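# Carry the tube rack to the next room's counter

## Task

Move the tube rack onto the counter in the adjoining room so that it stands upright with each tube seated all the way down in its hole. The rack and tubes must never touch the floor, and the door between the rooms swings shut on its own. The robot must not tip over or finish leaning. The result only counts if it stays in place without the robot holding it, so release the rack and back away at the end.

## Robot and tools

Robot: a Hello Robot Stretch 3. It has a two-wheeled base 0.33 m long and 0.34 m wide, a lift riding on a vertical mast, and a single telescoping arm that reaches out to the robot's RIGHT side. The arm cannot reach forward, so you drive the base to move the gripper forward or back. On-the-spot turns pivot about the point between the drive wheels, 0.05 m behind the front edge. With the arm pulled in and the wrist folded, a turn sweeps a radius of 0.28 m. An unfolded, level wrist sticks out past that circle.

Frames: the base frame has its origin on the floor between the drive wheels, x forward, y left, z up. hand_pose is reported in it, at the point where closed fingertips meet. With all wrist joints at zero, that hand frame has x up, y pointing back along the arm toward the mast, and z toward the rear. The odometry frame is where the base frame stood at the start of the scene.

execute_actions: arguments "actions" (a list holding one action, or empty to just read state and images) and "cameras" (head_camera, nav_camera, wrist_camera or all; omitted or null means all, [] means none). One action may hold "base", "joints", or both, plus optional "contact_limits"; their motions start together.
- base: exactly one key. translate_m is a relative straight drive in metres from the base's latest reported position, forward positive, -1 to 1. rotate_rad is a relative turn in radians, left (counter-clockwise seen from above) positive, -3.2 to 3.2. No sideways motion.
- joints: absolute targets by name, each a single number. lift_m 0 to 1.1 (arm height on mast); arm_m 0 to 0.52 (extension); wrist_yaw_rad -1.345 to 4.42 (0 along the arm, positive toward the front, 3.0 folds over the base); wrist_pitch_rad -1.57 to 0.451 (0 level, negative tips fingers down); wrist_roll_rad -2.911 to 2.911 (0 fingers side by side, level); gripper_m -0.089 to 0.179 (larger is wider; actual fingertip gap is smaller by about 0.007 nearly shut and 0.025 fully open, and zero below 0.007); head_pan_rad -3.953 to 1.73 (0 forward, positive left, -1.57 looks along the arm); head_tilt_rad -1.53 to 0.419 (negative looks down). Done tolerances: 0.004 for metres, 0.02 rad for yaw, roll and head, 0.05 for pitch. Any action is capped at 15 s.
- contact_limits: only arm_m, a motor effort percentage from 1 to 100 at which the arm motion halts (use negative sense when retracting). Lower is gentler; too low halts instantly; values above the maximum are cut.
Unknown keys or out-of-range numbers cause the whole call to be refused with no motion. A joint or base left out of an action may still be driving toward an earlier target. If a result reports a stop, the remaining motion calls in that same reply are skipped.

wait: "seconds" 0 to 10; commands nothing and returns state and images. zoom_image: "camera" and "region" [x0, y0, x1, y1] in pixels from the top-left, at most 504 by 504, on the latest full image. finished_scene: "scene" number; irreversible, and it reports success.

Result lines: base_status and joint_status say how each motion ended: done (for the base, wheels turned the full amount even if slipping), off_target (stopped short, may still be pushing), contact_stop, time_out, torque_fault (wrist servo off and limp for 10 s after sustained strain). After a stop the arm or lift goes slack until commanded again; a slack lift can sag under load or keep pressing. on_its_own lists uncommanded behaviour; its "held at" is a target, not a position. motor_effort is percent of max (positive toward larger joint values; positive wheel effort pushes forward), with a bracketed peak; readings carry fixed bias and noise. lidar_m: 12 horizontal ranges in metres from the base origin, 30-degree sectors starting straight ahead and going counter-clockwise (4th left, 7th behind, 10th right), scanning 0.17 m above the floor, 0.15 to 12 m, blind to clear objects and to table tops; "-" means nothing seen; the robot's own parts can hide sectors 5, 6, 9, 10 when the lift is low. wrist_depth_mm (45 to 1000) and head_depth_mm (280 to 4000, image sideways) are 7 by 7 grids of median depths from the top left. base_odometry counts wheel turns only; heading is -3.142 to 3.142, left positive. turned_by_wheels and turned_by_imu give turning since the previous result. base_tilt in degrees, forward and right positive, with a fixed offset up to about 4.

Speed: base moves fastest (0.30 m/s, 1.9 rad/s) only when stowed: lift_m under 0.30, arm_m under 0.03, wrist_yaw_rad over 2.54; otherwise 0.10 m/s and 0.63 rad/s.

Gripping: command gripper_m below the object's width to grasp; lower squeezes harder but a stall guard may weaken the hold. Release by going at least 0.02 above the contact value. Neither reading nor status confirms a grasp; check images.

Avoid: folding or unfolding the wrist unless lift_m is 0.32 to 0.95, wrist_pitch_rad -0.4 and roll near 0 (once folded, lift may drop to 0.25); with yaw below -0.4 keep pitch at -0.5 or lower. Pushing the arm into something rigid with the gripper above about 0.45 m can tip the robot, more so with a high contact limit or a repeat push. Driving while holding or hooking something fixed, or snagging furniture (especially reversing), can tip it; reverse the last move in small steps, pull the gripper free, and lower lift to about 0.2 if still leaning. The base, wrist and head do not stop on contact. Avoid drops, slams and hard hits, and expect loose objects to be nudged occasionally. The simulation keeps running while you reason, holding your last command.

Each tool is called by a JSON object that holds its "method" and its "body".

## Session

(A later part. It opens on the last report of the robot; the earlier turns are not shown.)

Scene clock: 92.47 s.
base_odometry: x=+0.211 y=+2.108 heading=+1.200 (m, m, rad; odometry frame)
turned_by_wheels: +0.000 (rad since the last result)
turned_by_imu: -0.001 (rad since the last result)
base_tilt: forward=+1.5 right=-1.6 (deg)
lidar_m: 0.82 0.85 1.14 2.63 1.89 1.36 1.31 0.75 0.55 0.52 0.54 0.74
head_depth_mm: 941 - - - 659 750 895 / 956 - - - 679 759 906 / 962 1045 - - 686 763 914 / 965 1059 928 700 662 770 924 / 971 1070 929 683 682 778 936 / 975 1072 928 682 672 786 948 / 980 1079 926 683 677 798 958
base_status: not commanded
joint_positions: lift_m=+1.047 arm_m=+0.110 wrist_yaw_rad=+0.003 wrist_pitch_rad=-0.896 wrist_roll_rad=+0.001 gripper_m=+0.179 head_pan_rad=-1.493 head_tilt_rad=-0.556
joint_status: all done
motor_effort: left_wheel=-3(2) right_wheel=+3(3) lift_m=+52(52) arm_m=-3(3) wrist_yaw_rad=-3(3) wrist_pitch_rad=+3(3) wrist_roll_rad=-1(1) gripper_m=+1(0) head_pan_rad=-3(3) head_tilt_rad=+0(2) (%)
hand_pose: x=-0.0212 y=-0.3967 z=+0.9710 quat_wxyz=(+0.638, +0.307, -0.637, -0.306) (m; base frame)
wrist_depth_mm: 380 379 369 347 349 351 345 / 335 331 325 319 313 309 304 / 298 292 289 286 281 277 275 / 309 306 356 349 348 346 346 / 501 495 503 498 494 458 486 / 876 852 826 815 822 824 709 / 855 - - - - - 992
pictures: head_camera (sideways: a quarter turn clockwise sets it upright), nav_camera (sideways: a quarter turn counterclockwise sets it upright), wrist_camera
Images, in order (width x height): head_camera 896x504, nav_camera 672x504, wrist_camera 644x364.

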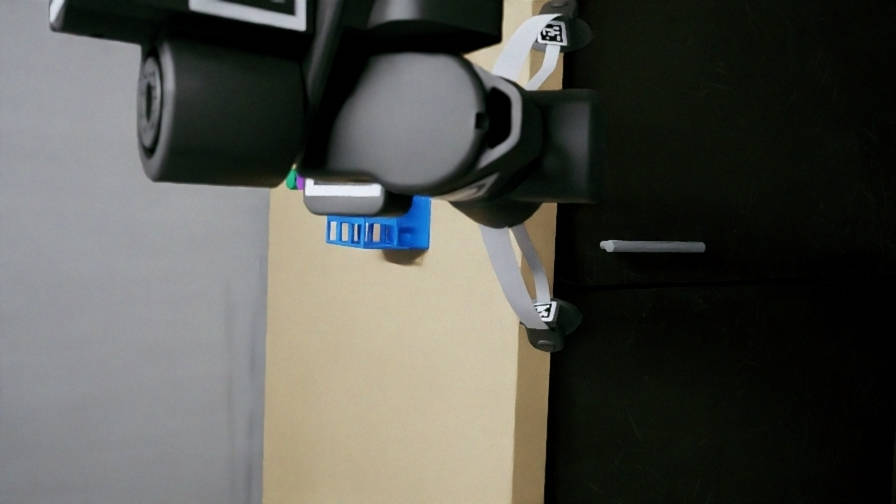

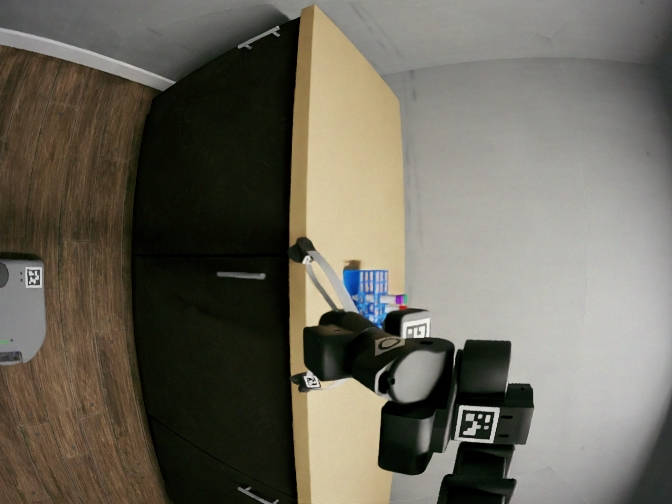

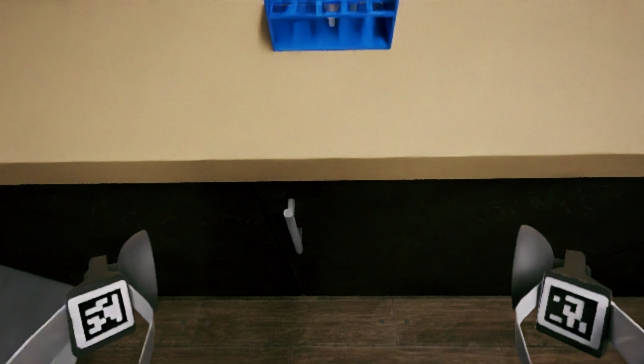

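{"method": "execute_actions", "body": {"actions": [{"joints": {"arm_m": 0.05, "wrist_pitch_rad": -0.45}}], "cameras": ["wrist_camera"]}}

Scene clock: 94.23 s.
base_odometry: x=+0.211 y=+2.108 heading=+1.200 (m, m, rad; odometry frame)
turned_by_wheels: +0.000 (rad since the last result)
turned_by_imu: +0.000 (rad since the last result)
base_tilt: forward=+1.5 right=-1.7 (deg)
lidar_m: 0.82 0.85 1.15 2.63 1.89 1.36 1.31 0.75 0.54 0.52 0.54 0.74
head_depth_mm: 950 1022 - - - 750 892 / 956 1017 - - - 789 906 / 961 1044 - - - 778 913 / 970 1068 932 710 662 772 927 / 970 1071 932 712 667 780 937 / 972 1082 929 684 672 790 949 / 984 1085 923 682 680 797 962
base_status: not commanded
joint_positions: lift_m=+1.047 arm_m=+0.050 wrist_yaw_rad=+0.003 wrist_pitch_rad=-0.472 wrist_roll_rad=+0.001 gripper_m=+0.179 head_pan_rad=-1.493 head_tilt_rad=-0.556
joint_status: all done
motor_effort: left_wheel=-3(2) right_wheel=+3(3) lift_m=+51(51) arm_m=-4(3) wrist_yaw_rad=-3(3) wrist_pitch_rad=+12(12) wrist_roll_rad=-1(1) gripper_m=+0(1) head_pan_rad=-3(3) head_tilt_rad=+1(2) (%)
hand_pose: x=-0.0210 y=-0.4126 z=+1.0481 quat_wxyz=(+0.688, +0.166, -0.687, -0.165) (m; base frame)
wrist_depth_mm: 798 784 780 774 771 767 780 / 839 839 840 821 826 793 816 / 648 632 613 455 586 574 570 / 481 479 469 426 449 445 439 / 388 386 375 373 366 369 358 / 342 339 335 330 327 325 322 / 430 453 429 423 418 412 436
pictures: wrist_camera
Images, in order (width x height): wrist_camera 644x364.

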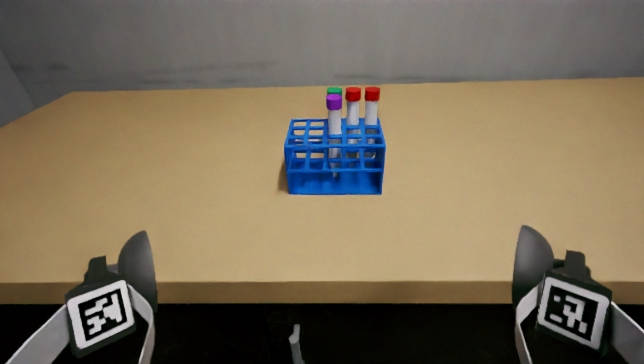

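{"method": "zoom_image", "body": {"camera": "wrist_camera", "region": [270, 75, 400, 205]}}

Region (270, 75, 400, 205) of wrist_camera's 644x364 image, scaled by 3.877.

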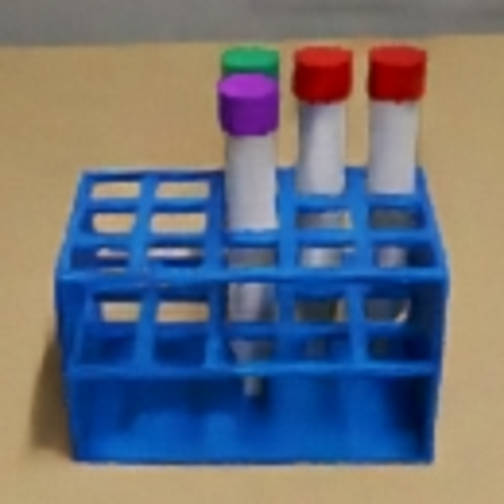

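The rack is upright on the counter, all four tubes are seated, and the gripper is clear.

{"method": "finished_scene", "body": {"scene": 2}}

The scene is finished: the task was done.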